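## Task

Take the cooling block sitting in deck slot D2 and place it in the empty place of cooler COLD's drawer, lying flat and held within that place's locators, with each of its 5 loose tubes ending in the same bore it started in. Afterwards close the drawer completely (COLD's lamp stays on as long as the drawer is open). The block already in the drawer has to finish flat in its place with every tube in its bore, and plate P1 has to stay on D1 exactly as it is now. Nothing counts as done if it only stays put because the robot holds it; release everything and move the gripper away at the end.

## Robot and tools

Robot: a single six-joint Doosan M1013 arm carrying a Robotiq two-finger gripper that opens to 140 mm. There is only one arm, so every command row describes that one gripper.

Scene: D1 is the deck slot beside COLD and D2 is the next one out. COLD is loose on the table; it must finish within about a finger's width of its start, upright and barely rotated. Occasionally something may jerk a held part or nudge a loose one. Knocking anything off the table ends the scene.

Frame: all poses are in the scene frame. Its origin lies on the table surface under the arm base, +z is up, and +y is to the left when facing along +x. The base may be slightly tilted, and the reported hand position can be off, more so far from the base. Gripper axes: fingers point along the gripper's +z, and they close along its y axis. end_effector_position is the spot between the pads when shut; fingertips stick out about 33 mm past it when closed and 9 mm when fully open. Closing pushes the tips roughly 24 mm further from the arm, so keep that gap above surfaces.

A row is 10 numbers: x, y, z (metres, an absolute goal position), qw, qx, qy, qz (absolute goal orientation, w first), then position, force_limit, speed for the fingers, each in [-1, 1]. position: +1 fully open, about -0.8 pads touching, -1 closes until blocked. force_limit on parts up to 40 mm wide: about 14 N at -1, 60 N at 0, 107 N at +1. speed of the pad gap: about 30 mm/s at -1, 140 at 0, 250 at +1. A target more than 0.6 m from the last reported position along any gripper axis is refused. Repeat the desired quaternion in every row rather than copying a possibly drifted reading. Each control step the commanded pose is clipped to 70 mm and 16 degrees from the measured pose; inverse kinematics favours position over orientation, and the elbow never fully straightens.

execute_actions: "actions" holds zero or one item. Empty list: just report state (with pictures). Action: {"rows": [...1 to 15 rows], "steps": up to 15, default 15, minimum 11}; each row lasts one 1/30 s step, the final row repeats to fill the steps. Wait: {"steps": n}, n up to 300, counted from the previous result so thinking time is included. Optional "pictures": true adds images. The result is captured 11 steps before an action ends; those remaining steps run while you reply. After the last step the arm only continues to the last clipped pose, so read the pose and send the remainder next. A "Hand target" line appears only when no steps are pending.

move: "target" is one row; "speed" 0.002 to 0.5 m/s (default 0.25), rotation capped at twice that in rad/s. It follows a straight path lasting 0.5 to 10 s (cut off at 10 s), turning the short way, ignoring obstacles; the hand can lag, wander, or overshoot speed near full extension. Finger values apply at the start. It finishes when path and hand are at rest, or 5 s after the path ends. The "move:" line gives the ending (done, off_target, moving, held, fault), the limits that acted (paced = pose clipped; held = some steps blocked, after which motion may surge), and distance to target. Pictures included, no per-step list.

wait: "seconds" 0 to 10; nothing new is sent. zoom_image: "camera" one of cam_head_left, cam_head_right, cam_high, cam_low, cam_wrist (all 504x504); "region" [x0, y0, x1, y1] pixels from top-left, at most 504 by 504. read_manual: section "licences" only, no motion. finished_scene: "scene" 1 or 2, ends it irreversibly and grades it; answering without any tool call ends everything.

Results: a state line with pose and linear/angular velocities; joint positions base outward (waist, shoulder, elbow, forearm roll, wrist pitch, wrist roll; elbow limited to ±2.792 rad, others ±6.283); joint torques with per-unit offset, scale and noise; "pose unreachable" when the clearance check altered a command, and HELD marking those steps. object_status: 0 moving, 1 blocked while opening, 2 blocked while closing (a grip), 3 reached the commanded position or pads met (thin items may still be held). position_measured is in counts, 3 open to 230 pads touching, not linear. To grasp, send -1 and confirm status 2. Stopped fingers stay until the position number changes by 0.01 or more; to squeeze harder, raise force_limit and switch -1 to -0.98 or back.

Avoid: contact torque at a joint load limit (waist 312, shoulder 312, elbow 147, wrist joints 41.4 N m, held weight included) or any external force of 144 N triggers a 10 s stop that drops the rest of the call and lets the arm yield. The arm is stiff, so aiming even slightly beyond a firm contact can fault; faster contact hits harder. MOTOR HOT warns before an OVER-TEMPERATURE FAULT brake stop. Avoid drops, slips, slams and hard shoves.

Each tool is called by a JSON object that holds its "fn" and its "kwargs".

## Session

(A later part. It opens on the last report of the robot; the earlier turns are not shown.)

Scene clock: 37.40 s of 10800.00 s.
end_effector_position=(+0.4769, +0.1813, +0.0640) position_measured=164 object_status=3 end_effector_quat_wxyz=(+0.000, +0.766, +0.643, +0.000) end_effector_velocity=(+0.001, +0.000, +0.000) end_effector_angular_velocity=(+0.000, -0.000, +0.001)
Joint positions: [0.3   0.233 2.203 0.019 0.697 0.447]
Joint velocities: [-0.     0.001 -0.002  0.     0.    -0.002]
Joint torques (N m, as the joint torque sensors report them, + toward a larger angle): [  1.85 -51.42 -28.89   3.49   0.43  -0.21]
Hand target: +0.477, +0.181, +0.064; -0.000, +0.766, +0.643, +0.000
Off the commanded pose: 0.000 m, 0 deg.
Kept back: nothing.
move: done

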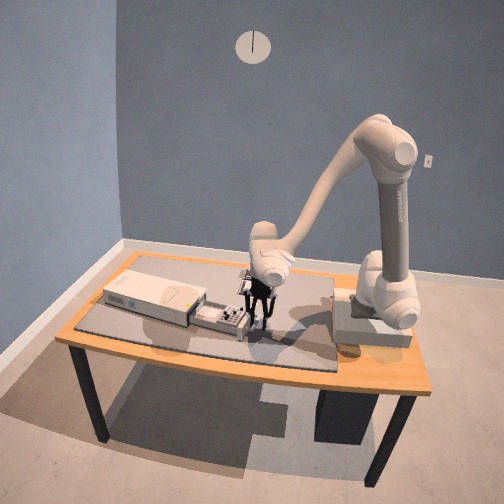

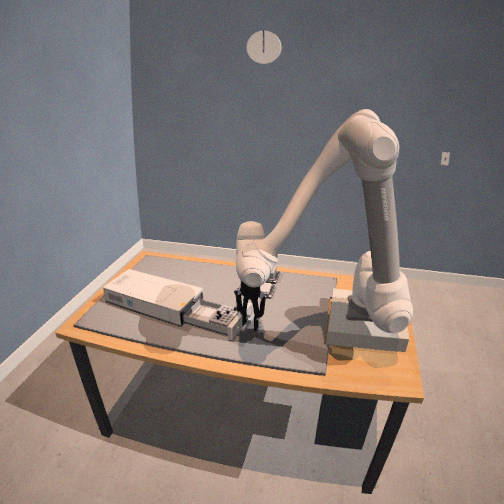

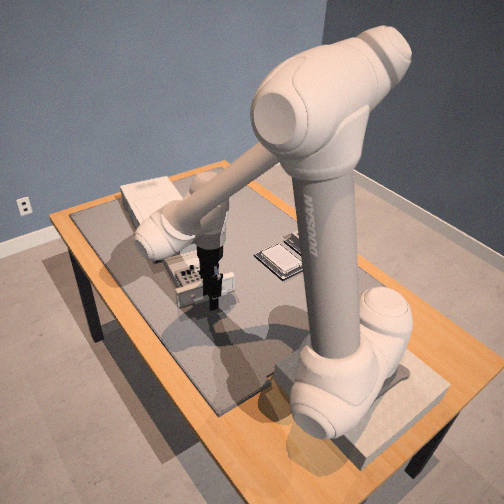

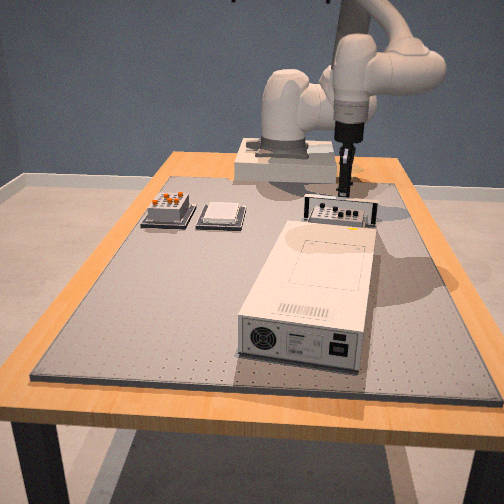

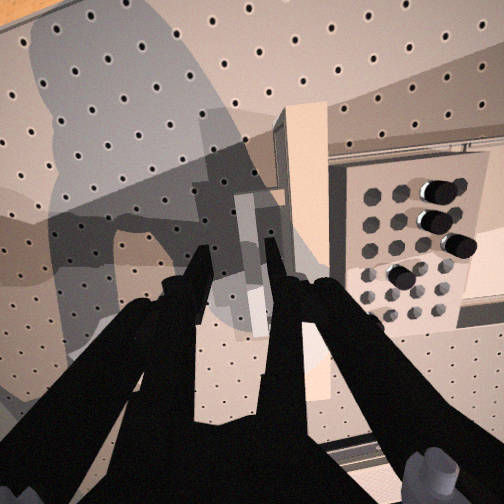

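{"fn": "move", "kwargs": {"target": [0.4770, 0.1813, 0.135, 0, 0.766, 0.643, 0, -0.28, 0, 0], "speed": 0.2}}

{"fn": "move", "kwargs": {"target": [0.68, 0.145, 0.24, 0, 0.766, 0.643, 0, 0.6, 0, 0], "speed": 0.4}}

Scene clock: 42.27 s of 10800.00 s.
end_effector_position=(+0.4770, +0.1813, +0.1349) position_measured=164 object_status=3 end_effector_quat_wxyz=(-0.000, +0.766, +0.643, -0.000) end_effector_velocity=(+0.000, -0.000, +0.001) end_effector_angular_velocity=(-0.001, -0.000, +0.001)
Joint positions: [0.298 0.133 2.151 0.016 0.848 0.449]
Joint velocities: [ 0.    -0.002 -0.001 -0.001  0.003 -0.001]
Joint torques (N m, as the joint torque sensors report them, + toward a larger angle): [  1.43 -45.94 -33.3    3.88   0.2    0.09]
Hand target: +0.477, +0.181, +0.135; -0.000, +0.766, +0.643, +0.000
Off the commanded pose: 0.000 m, 0 deg.
Kept back: nothing.
After step 90, 1.00 s passed at rest.
move: done

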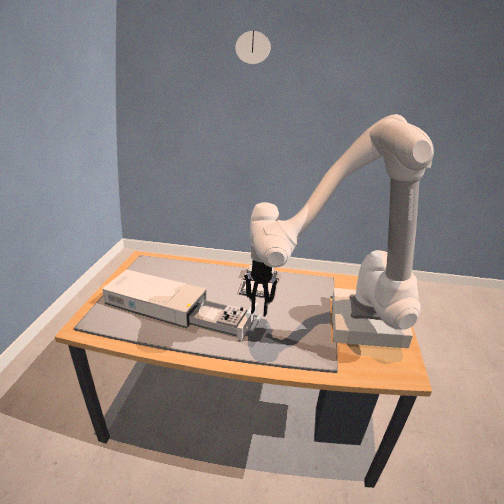

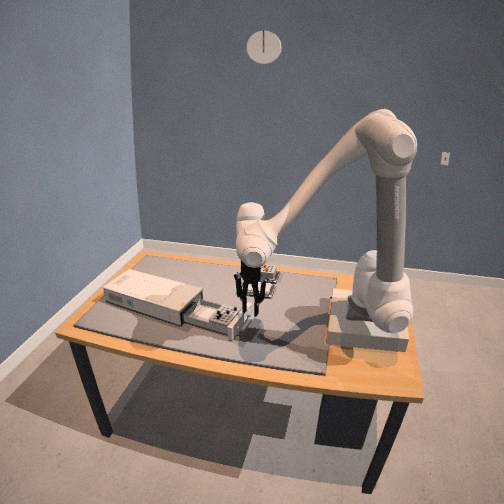

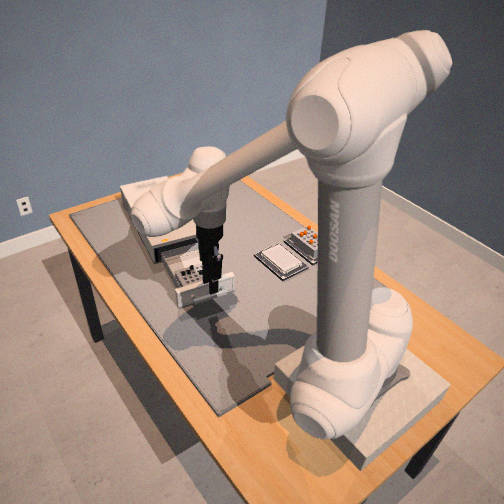

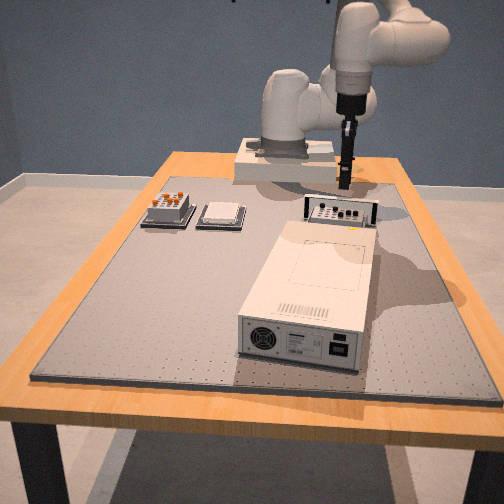

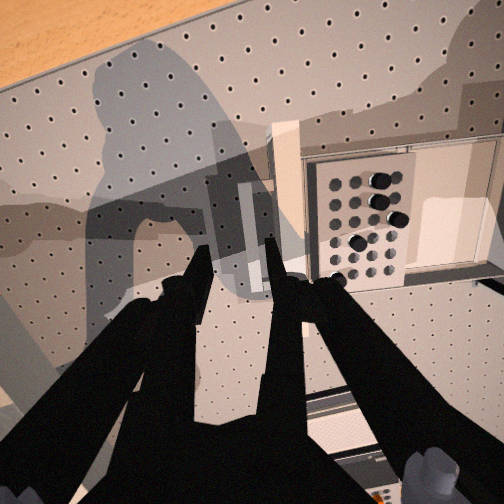

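Scene clock: 43.47 s of 10800.00 s.
end_effector_position=(+0.6799, +0.1454, +0.2401) position_measured=53 object_status=3 end_effector_quat_wxyz=(-0.000, +0.766, +0.643, +0.000) end_effector_velocity=(+0.001, +0.000, +0.001) end_effector_angular_velocity=(+0.001, +0.000, +0.000)
Joint positions: [0.164 0.301 1.708 0.015 1.124 0.319]
Joint velocities: [-0.     0.001 -0.003  0.001  0.002 -0.001]
Joint torques (N m, as the joint torque sensors report them, + toward a larger angle): [  0.37 -68.44 -38.54   4.9    0.66   0.27]
Hand target: +0.680, +0.145, +0.240; -0.000, +0.766, +0.643, +0.000
Off the commanded pose: 0.000 m, 0 deg.
Kept back: nothing.
move: done

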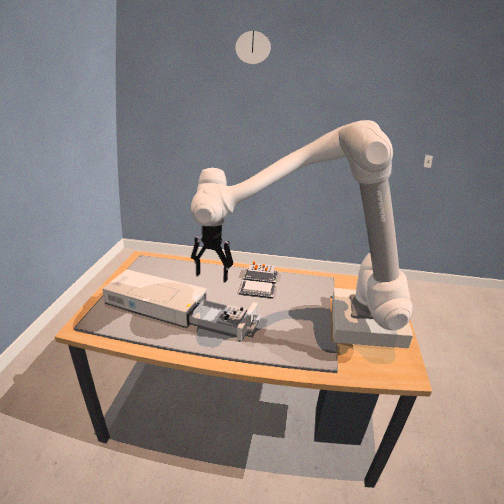

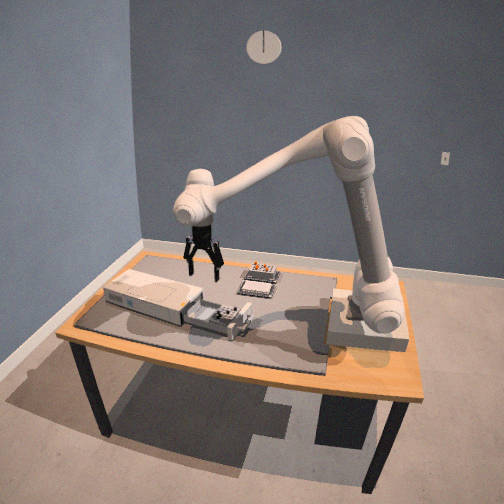

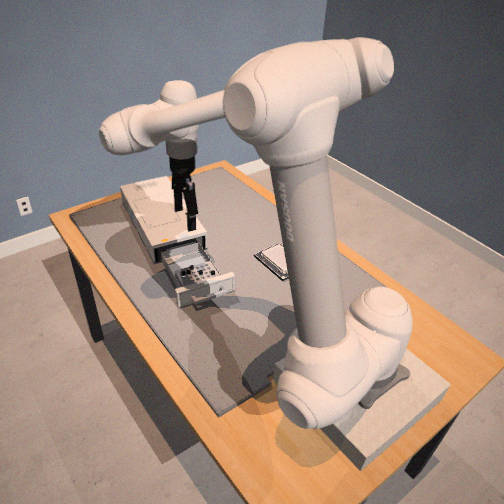

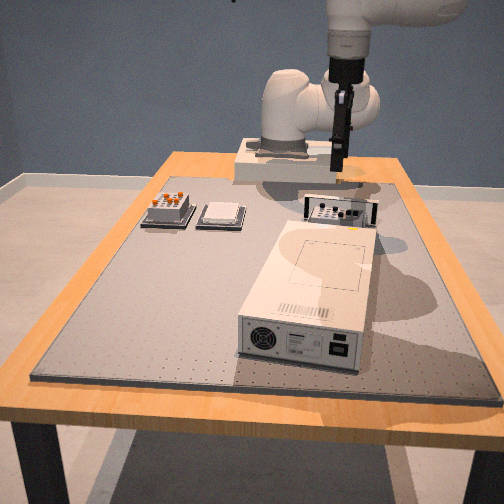

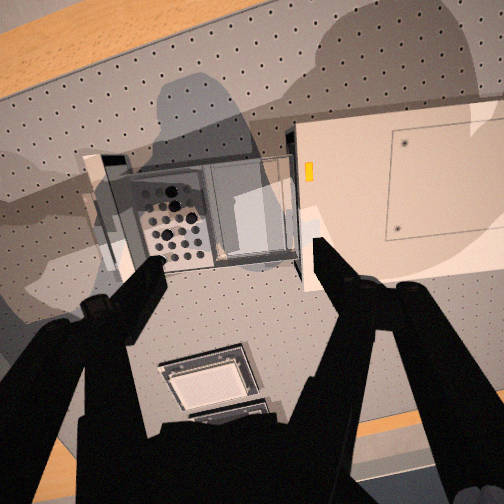

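{"fn": "zoom_image", "kwargs": {"camera": "cam_wrist", "region": [110, 110, 330, 300]}}

{"fn": "zoom_image", "kwargs": {"camera": "cam_wrist", "region": [195, 145, 315, 275]}}

{"fn": "zoom_image", "kwargs": {"camera": "cam_high", "region": [135, 215, 255, 315]}}

{"fn": "zoom_image", "kwargs": {"camera": "cam_head_left", "region": [175, 280, 275, 345]}}

Region (110, 110, 330, 300) of cam_wrist's 504x504 image, scaled by 2.291, with more detail than that image has; it fills the top 435 rows of this view, and the rest is white.

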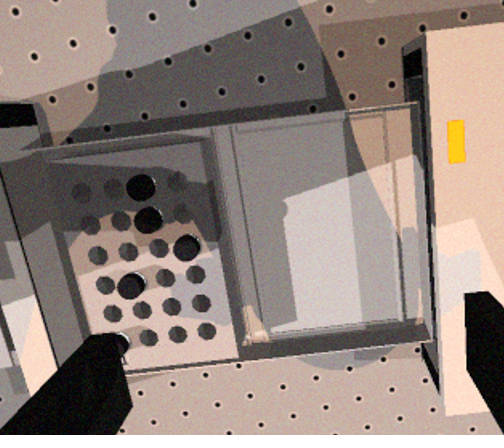

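Region (195, 145, 315, 275) of cam_wrist's 504x504 image, scaled by 3.877, with more detail than that image has; it fills the left 465 columns of this view, and the rest is white.

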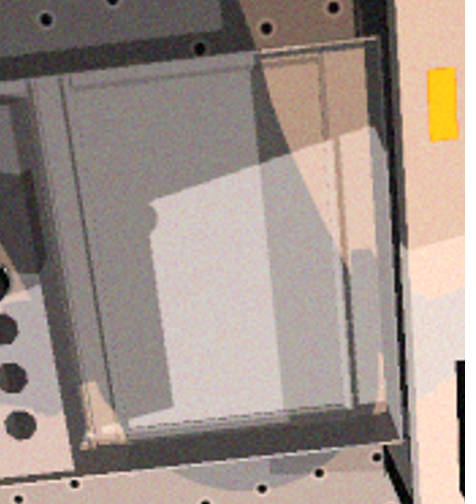

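Region (135, 215, 255, 315) of cam_high's 504x504 image, scaled by 4.200, with more detail than that image has.

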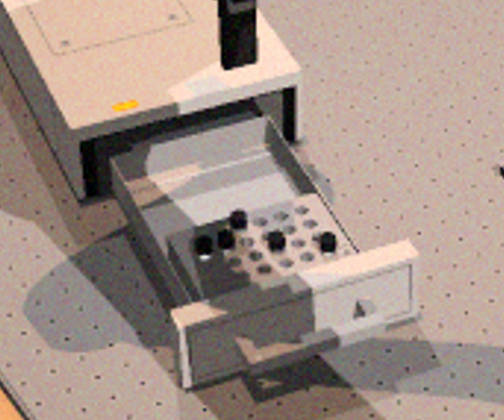

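Region (175, 280, 275, 345) of cam_head_left's 504x504 image, scaled by 5.040, with more detail than that image has; it fills the top 328 rows of this view, and the rest is white.

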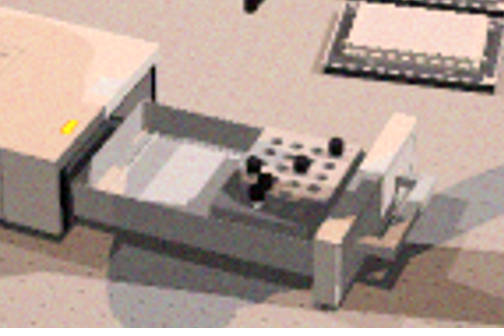

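{"fn": "zoom_image", "kwargs": {"camera": "cam_wrist", "region": [195, 150, 255, 210]}}

{"fn": "zoom_image", "kwargs": {"camera": "cam_wrist", "region": [200, 215, 260, 275]}}

{"fn": "zoom_image", "kwargs": {"camera": "cam_wrist", "region": [255, 210, 315, 270]}}

{"fn": "zoom_image", "kwargs": {"camera": "cam_wrist", "region": [250, 140, 310, 200]}}

Region (195, 150, 255, 210) of cam_wrist's 504x504 image, scaled by 8.400, with more detail than that image has.

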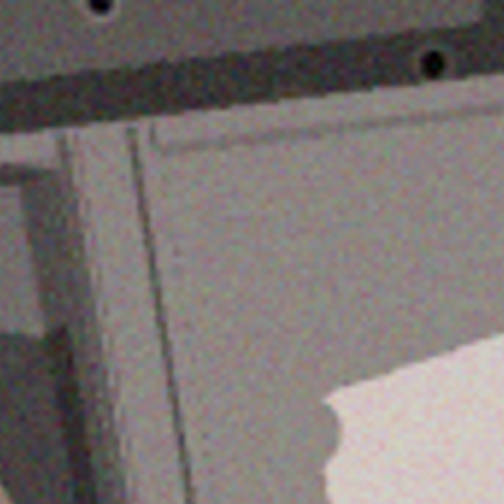

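Region (200, 215, 260, 275) of cam_wrist's 504x504 image, scaled by 8.400, with more detail than that image has.

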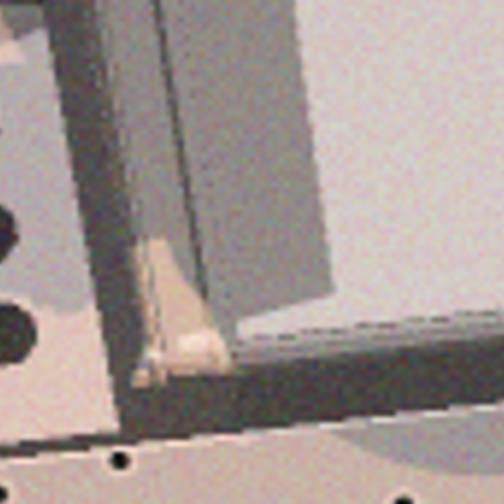

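Region (255, 210, 315, 270) of cam_wrist's 504x504 image, scaled by 8.400, with more detail than that image has.

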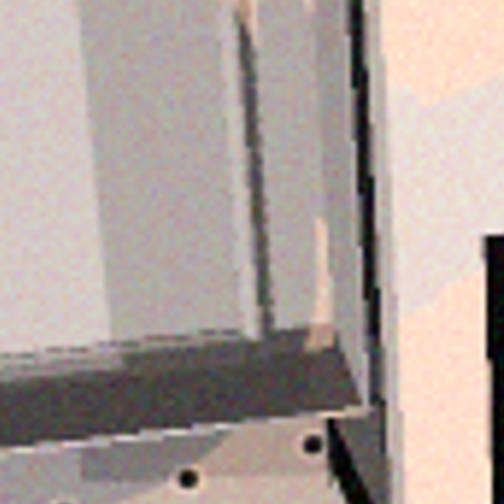

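Region (250, 140, 310, 200) of cam_wrist's 504x504 image, scaled by 8.400, with more detail than that image has.

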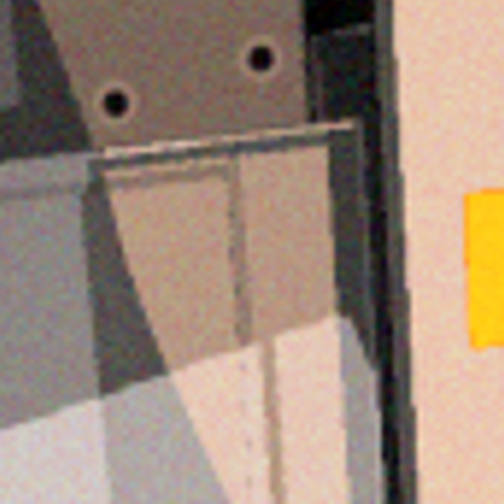

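{"fn": "move", "kwargs": {"target": [0.537, -0.304, 0.15, 0, 1, 0, 0, 0.6, 0, 0], "speed": 0.5}}

Scene clock: 54.57 s of 10800.00 s.
end_effector_position=(+0.5378, -0.3039, +0.1500) position_measured=53 object_status=3 end_effector_quat_wxyz=(-0.000, +1.000, +0.000, +0.000) end_effector_velocity=(-0.000, -0.001, -0.001) end_effector_angular_velocity=(+0.001, +0.000, -0.004)
Joint positions: [-0.568  0.282  1.939  0.02   0.924  0.978]
Joint velocities: [-0.002  0.001 -0.     0.    -0.     0.002]
Joint torques (N m, as the joint torque sensors report them, + toward a larger angle): [  2.87 -63.49 -34.81   4.02   0.27  -0.43]
Hand target: +0.538, -0.304, +0.150; -0.000, +1.000, -0.000, +0.000
Off the commanded pose: 0.001 m, 0 deg.
Kept back: nothing.
After step 90, 6.10 s passed at rest.
move: done

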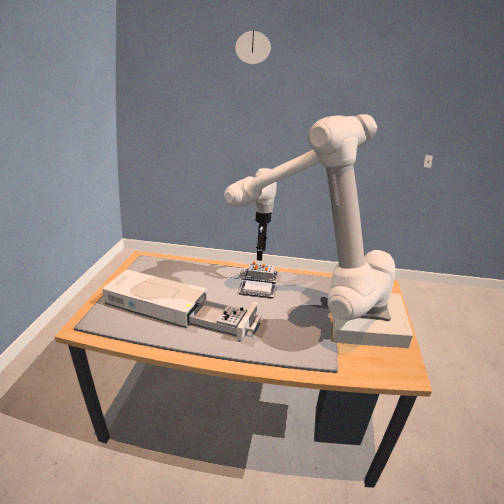

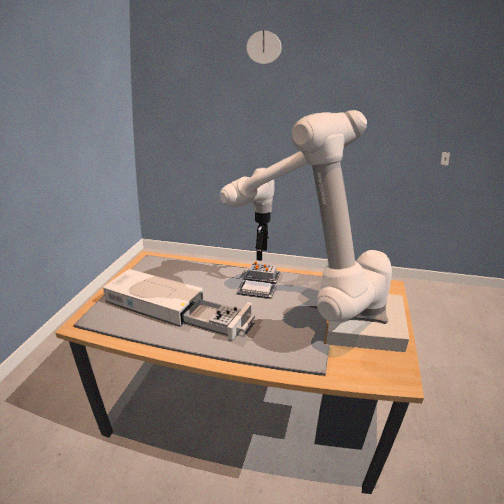

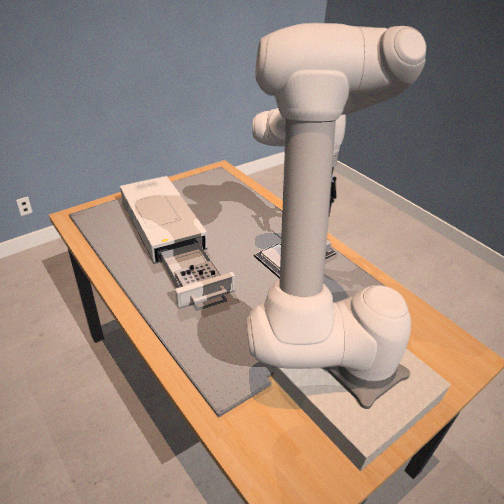

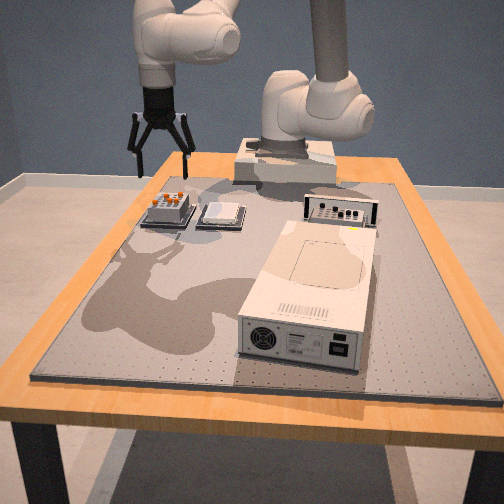

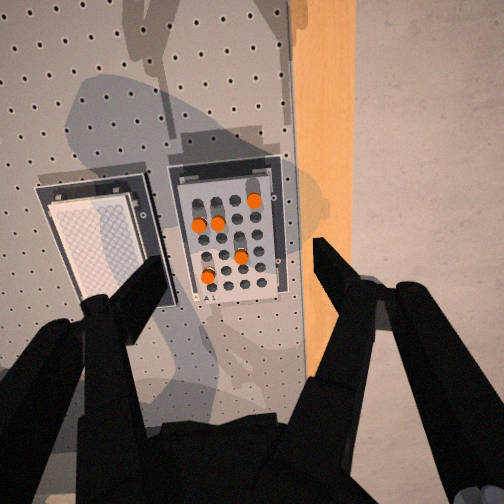

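{"fn": "zoom_image", "kwargs": {"camera": "cam_wrist", "region": [140, 140, 330, 320]}}

{"fn": "zoom_image", "kwargs": {"camera": "cam_low", "region": [120, 140, 260, 240]}}

Region (140, 140, 330, 320) of cam_wrist's 504x504 image, scaled by 2.653, with more detail than that image has; it fills the top 477 rows of this view, and the rest is white.

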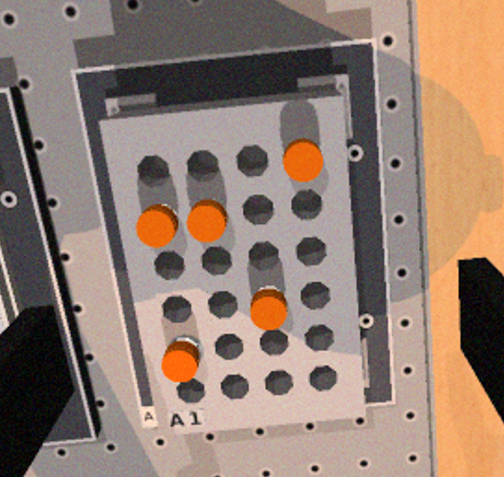

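Region (120, 140, 260, 240) of cam_low's 504x504 image, scaled by 3.600, with more detail than that image has; it fills the top 360 rows of this view, and the rest is white.

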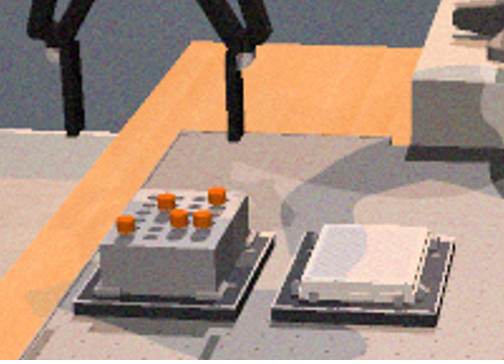

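{"fn": "move", "kwargs": {"target": [0.530, -0.295, 0.068, 0, 1, -0.0035, 0, 0.6, 0.7, 0], "speed": 0.15}}

Scene clock: 58.73 s of 10800.00 s.
end_effector_position=(+0.5300, -0.2951, +0.0681) position_measured=53 object_status=3 end_effector_quat_wxyz=(+0.000, +1.000, -0.004, +0.000) end_effector_velocity=(+0.001, +0.000, -0.001) end_effector_angular_velocity=(-0.000, -0.001, +0.001)
Joint positions: [-0.561  0.363  2.016  0.022  0.766  0.989]
Joint velocities: [ 0.001  0.001  0.    -0.    -0.002 -0.   ]
Joint torques (N m, as the joint torque sensors report them, + toward a larger angle): [  1.61 -65.26 -30.07   3.91   0.34   0.05]
Hand target: +0.530, -0.295, +0.068; +0.000, +1.000, -0.004, -0.000
Off the commanded pose: 0.000 m, 0 deg.
Kept back: nothing.
After step 90, 0.17 s passed at rest.
move: done

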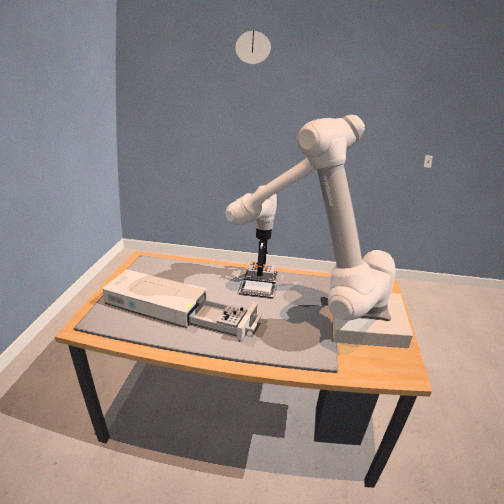

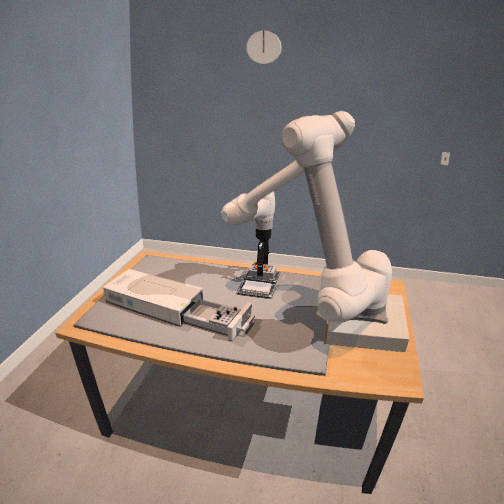

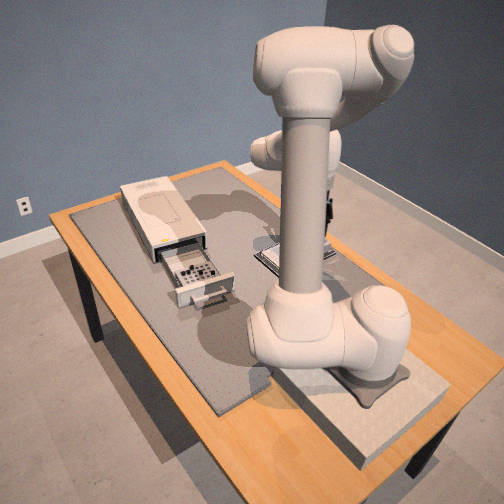

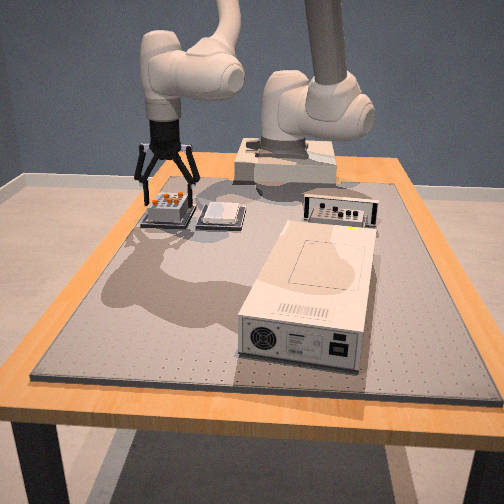

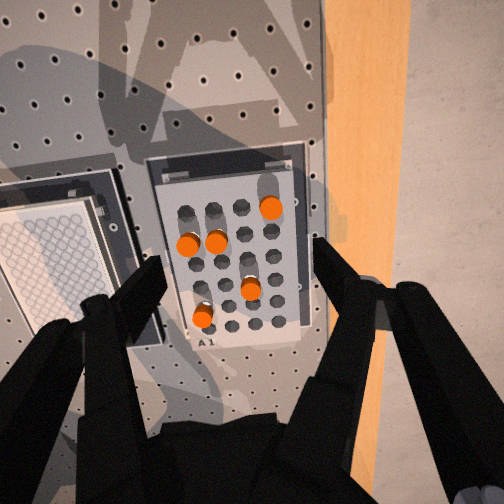

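{"fn": "zoom_image", "kwargs": {"camera": "cam_wrist", "region": [130, 130, 350, 360]}}

{"fn": "zoom_image", "kwargs": {"camera": "cam_low", "region": [125, 150, 225, 240]}}

Region (130, 130, 350, 360) of cam_wrist's 504x504 image, scaled by 2.191, with more detail than that image has; it fills the left 482 columns of this view, and the rest is white.

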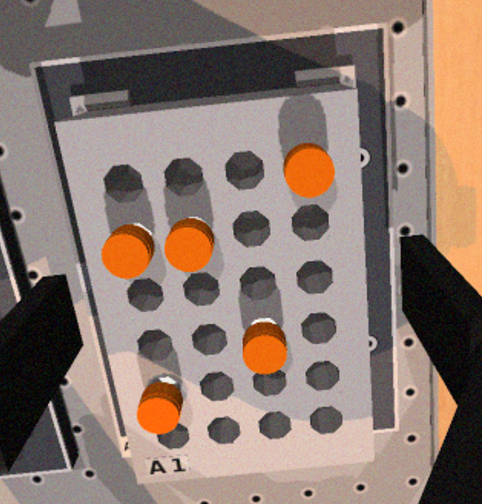

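Region (125, 150, 225, 240) of cam_low's 504x504 image, scaled by 5.040, with more detail than that image has; it fills the top 454 rows of this view, and the rest is white.

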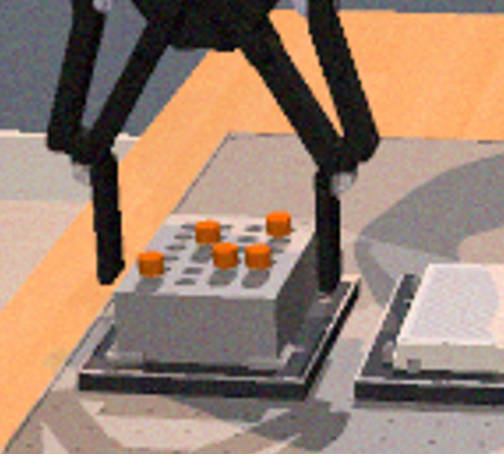

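{"fn": "move", "kwargs": {"target": [0.5297, -0.2938, 0.068, 0, 1, -0.0035, 0, -1, 0.8, -0.5], "speed": 0.05}}

Scene clock: 61.50 s of 10800.00 s.
end_effector_position=(+0.5298, -0.2939, +0.0681) position_measured=106 object_status=2 end_effector_quat_wxyz=(+0.000, +1.000, -0.004, +0.000) end_effector_velocity=(+0.000, -0.000, +0.000) end_effector_angular_velocity=(+0.000, -0.000, -0.000)
Joint positions: [-0.559  0.362  2.018  0.022  0.765  0.99 ]
Joint velocities: [-0.     0.    -0.001  0.    -0.    -0.   ]
Joint torques (N m, as the joint torque sensors report them, + toward a larger angle): [  9.88 -44.46 -12.44   6.57   1.3    0.39]
Hand target: +0.530, -0.294, +0.068; +0.000, +1.000, -0.004, -0.000
Off the commanded pose: 0.000 m, 0 deg.
Kept back: nothing.
move: done

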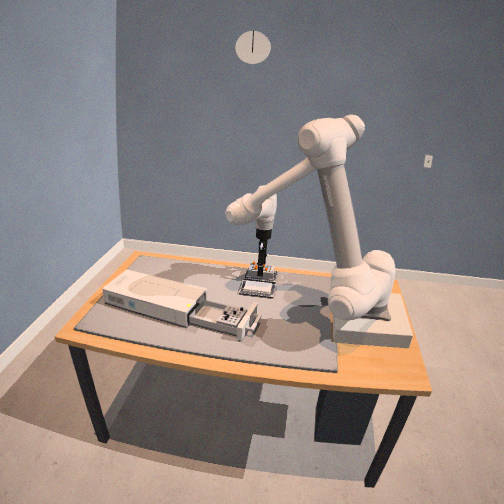

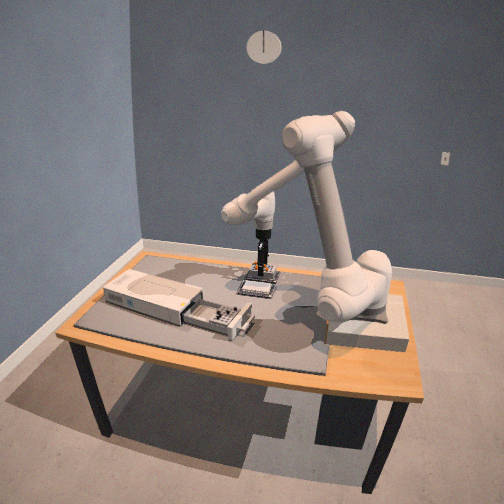

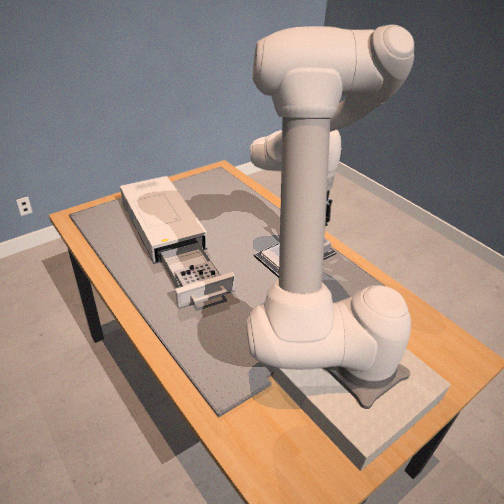

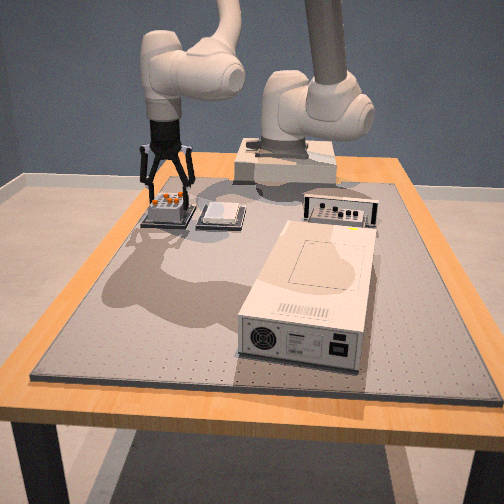

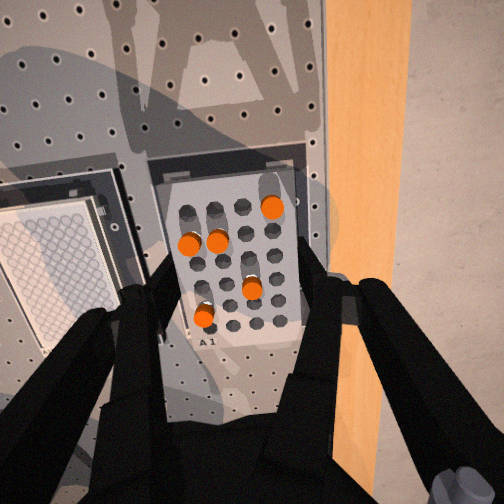

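{"fn": "move", "kwargs": {"target": [0.5297, -0.2938, 0.155, 0, 1, -0.0035, 0, -1, 0.8, -0.5], "speed": 0.12}}

{"fn": "move", "kwargs": {"target": [0.694, 0.1445, 0.155, 0, 0.766, 0.643, 0, -1, 0.8, -0.5], "speed": 0.35}}

Scene clock: 63.13 s of 10800.00 s.
end_effector_position=(+0.5297, -0.2938, +0.1549) position_measured=106 object_status=2 end_effector_quat_wxyz=(-0.000, +1.000, -0.003, -0.000) end_effector_velocity=(-0.000, -0.001, +0.001) end_effector_angular_velocity=(+0.000, -0.000, -0.001)
Joint positions: [-0.561  0.26   1.957  0.019  0.927  0.992]
Joint velocities: [-0.001 -0.001 -0.002  0.     0.003 -0.   ]
Joint torques (N m, as the joint torque sensors report them, + toward a larger angle): [  0.74 -63.74 -39.97   4.25   0.39  -0.11]
Hand target: +0.530, -0.294, +0.155; -0.000, +1.000, -0.003, +0.000
Off the commanded pose: 0.000 m, 0 deg.
Kept back: nothing.
move: done

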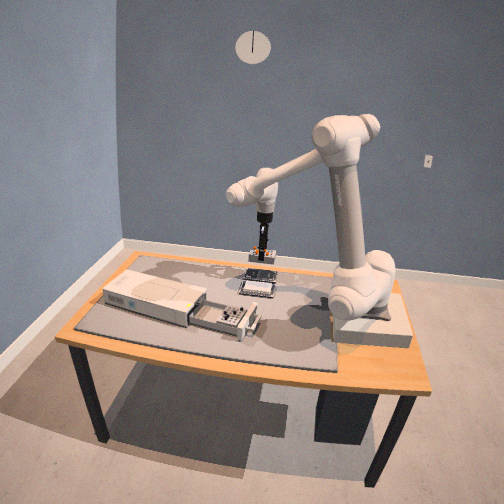

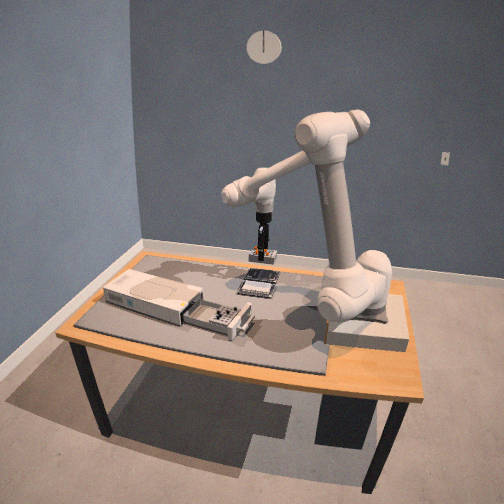

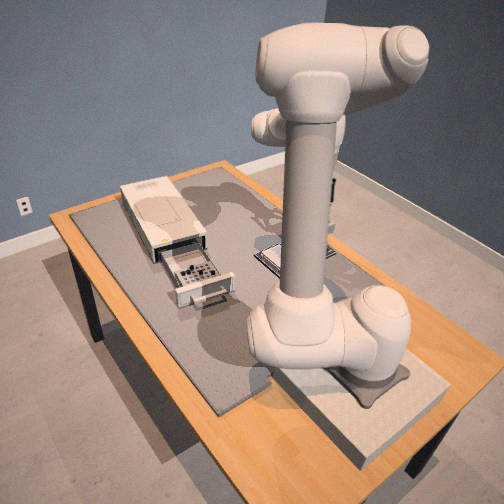

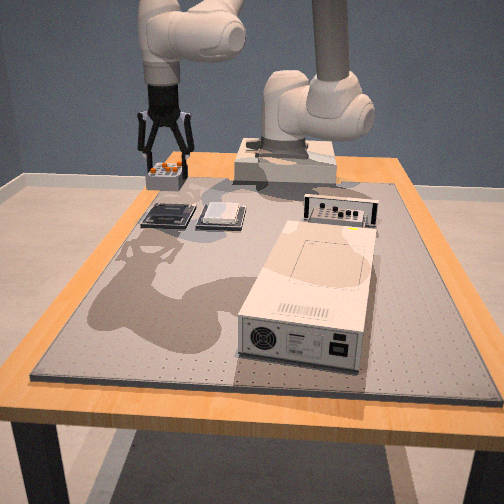

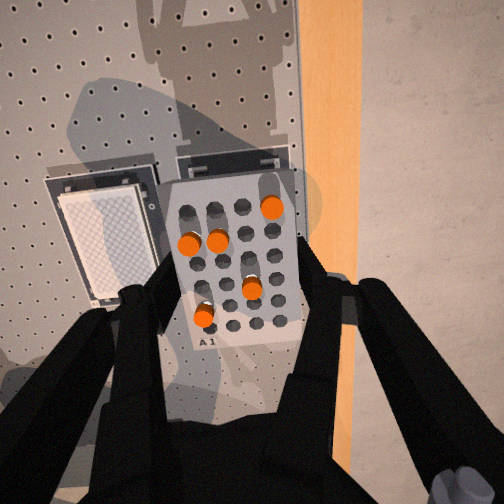

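Scene clock: 65.67 s of 10800.00 s.
end_effector_position=(+0.6932, +0.1444, +0.1550) position_measured=106 object_status=2 end_effector_quat_wxyz=(+0.000, +0.766, +0.643, -0.000) end_effector_velocity=(+0.001, +0.001, +0.000) end_effector_angular_velocity=(+0.001, +0.000, +0.004)
Joint positions: [0.161 0.388 1.758 0.015 0.988 0.315]
Joint velocities: [ 0.001  0.001 -0.002  0.001  0.001 -0.003]
Joint torques (N m, as the joint torque sensors report them, + toward a larger angle): [  0.12 -79.82 -41.42   4.35   0.48   0.49]
Hand target: +0.693, +0.144, +0.155; +0.000, +0.766, +0.643, -0.000
Off the commanded pose: 0.001 m, 0 deg.
Kept back: nothing.
move: done

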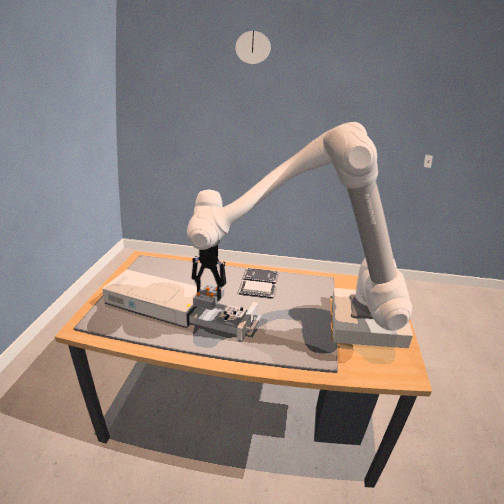

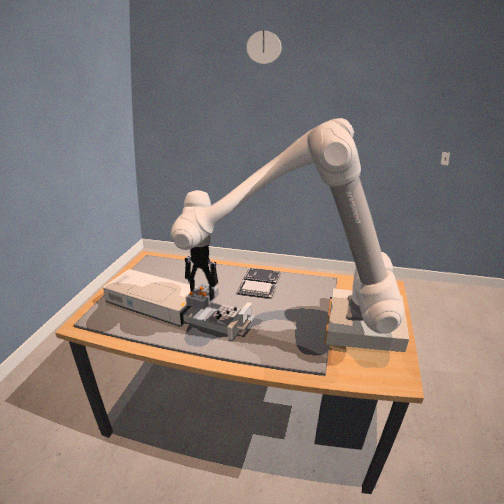

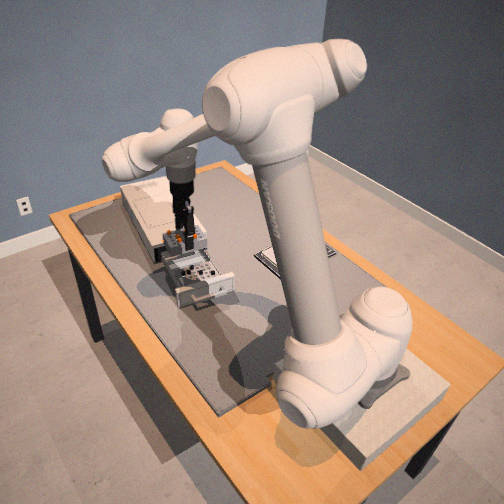

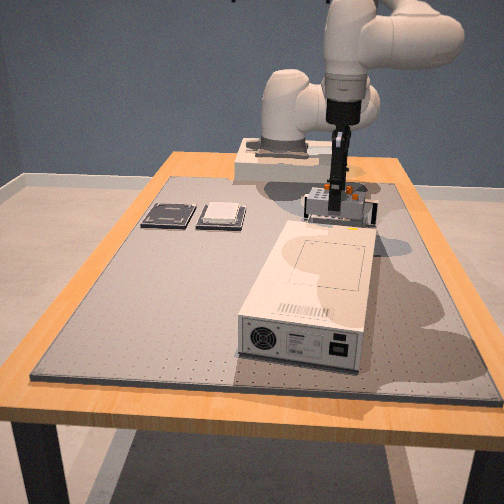

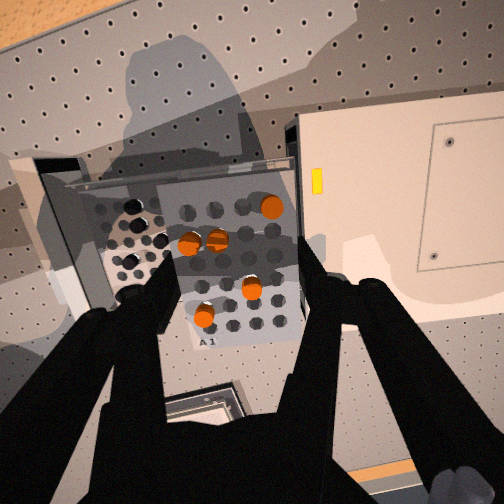

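{"fn": "move", "kwargs": {"target": [0.694, 0.1445, 0.113, 0, 0.766, 0.643, 0, -1, 0.8, -0.5], "speed": 0.1}}

{"fn": "zoom_image", "kwargs": {"camera": "cam_wrist", "region": [100, 100, 340, 360]}}

{"fn": "zoom_image", "kwargs": {"camera": "cam_head_left", "region": [170, 265, 270, 345]}}

{"fn": "zoom_image", "kwargs": {"camera": "cam_high", "region": [135, 205, 255, 315]}}

Scene clock: 67.33 s of 10800.00 s.
end_effector_position=(+0.6940, +0.1445, +0.1131) position_measured=106 object_status=2 end_effector_quat_wxyz=(+0.000, +0.766, +0.643, +0.000) end_effector_velocity=(+0.001, +0.000, -0.001) end_effector_angular_velocity=(+0.000, -0.000, +0.001)
Joint positions: [0.162 0.429 1.786 0.017 0.918 0.313]
Joint velocities: [ 0.     0.002 -0.     0.    -0.002 -0.   ]
Joint torques (N m, as the joint torque sensors report them, + toward a larger angle): [  1.71 -81.76 -38.98   4.71   0.31   0.17]
Hand target: +0.694, +0.144, +0.113; +0.000, +0.766, +0.643, -0.000
Off the commanded pose: 0.000 m, 0 deg.
Kept back: nothing.
move: done

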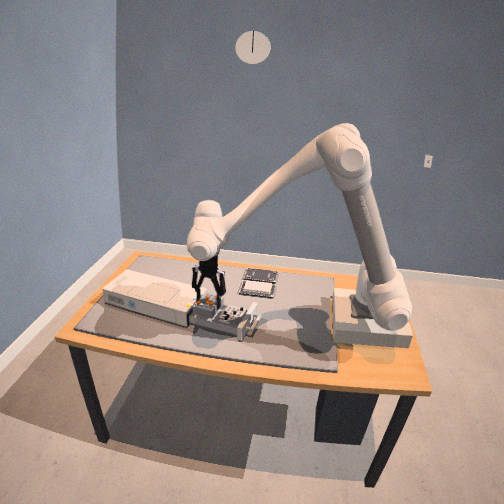

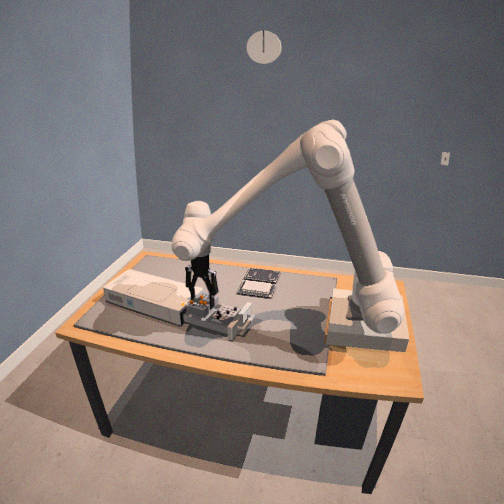

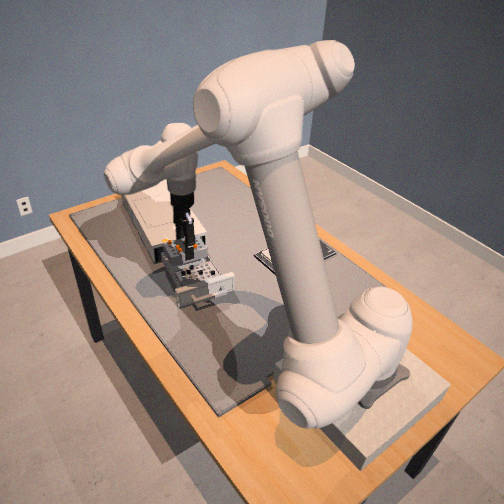

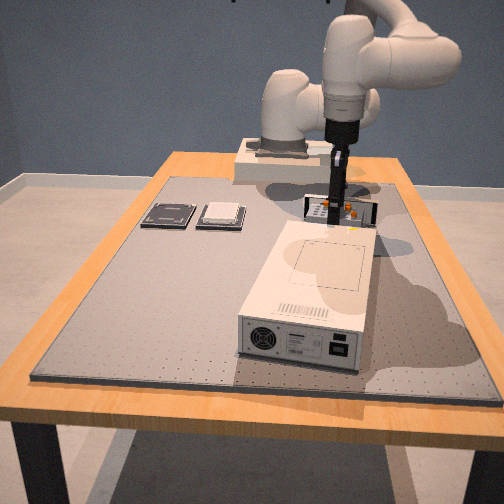

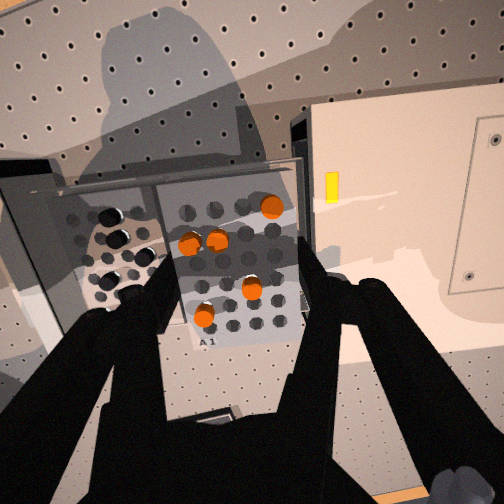

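Region (100, 100, 340, 360) of cam_wrist's 504x504 image, scaled by 1.938, with more detail than that image has; it fills the left 465 columns of this view, and the rest is white.

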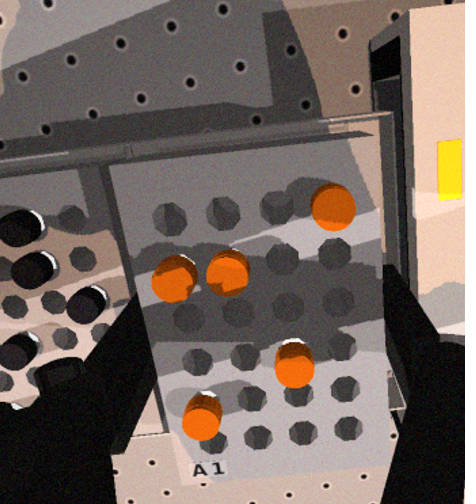

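Region (170, 265, 270, 345) of cam_head_left's 504x504 image, scaled by 5.040, with more detail than that image has; it fills the top 403 rows of this view, and the rest is white.

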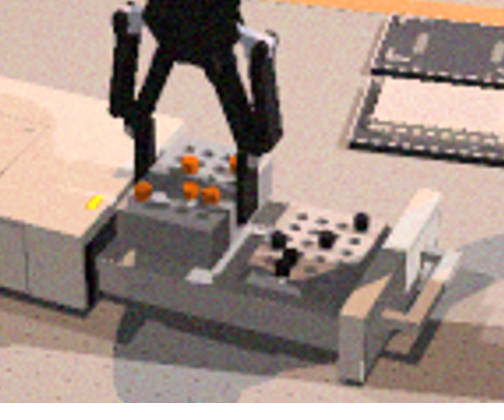

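Region (135, 205, 255, 315) of cam_high's 504x504 image, scaled by 4.200, with more detail than that image has; it fills the top 462 rows of this view, and the rest is white.

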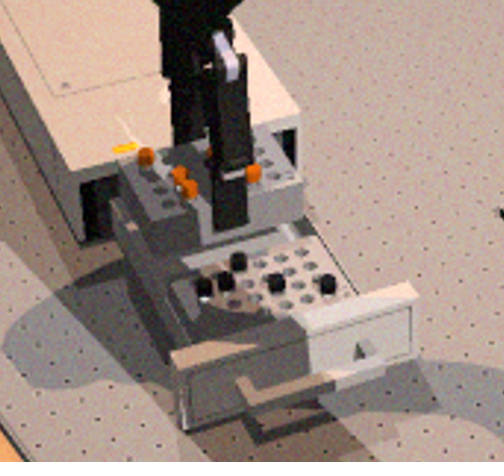

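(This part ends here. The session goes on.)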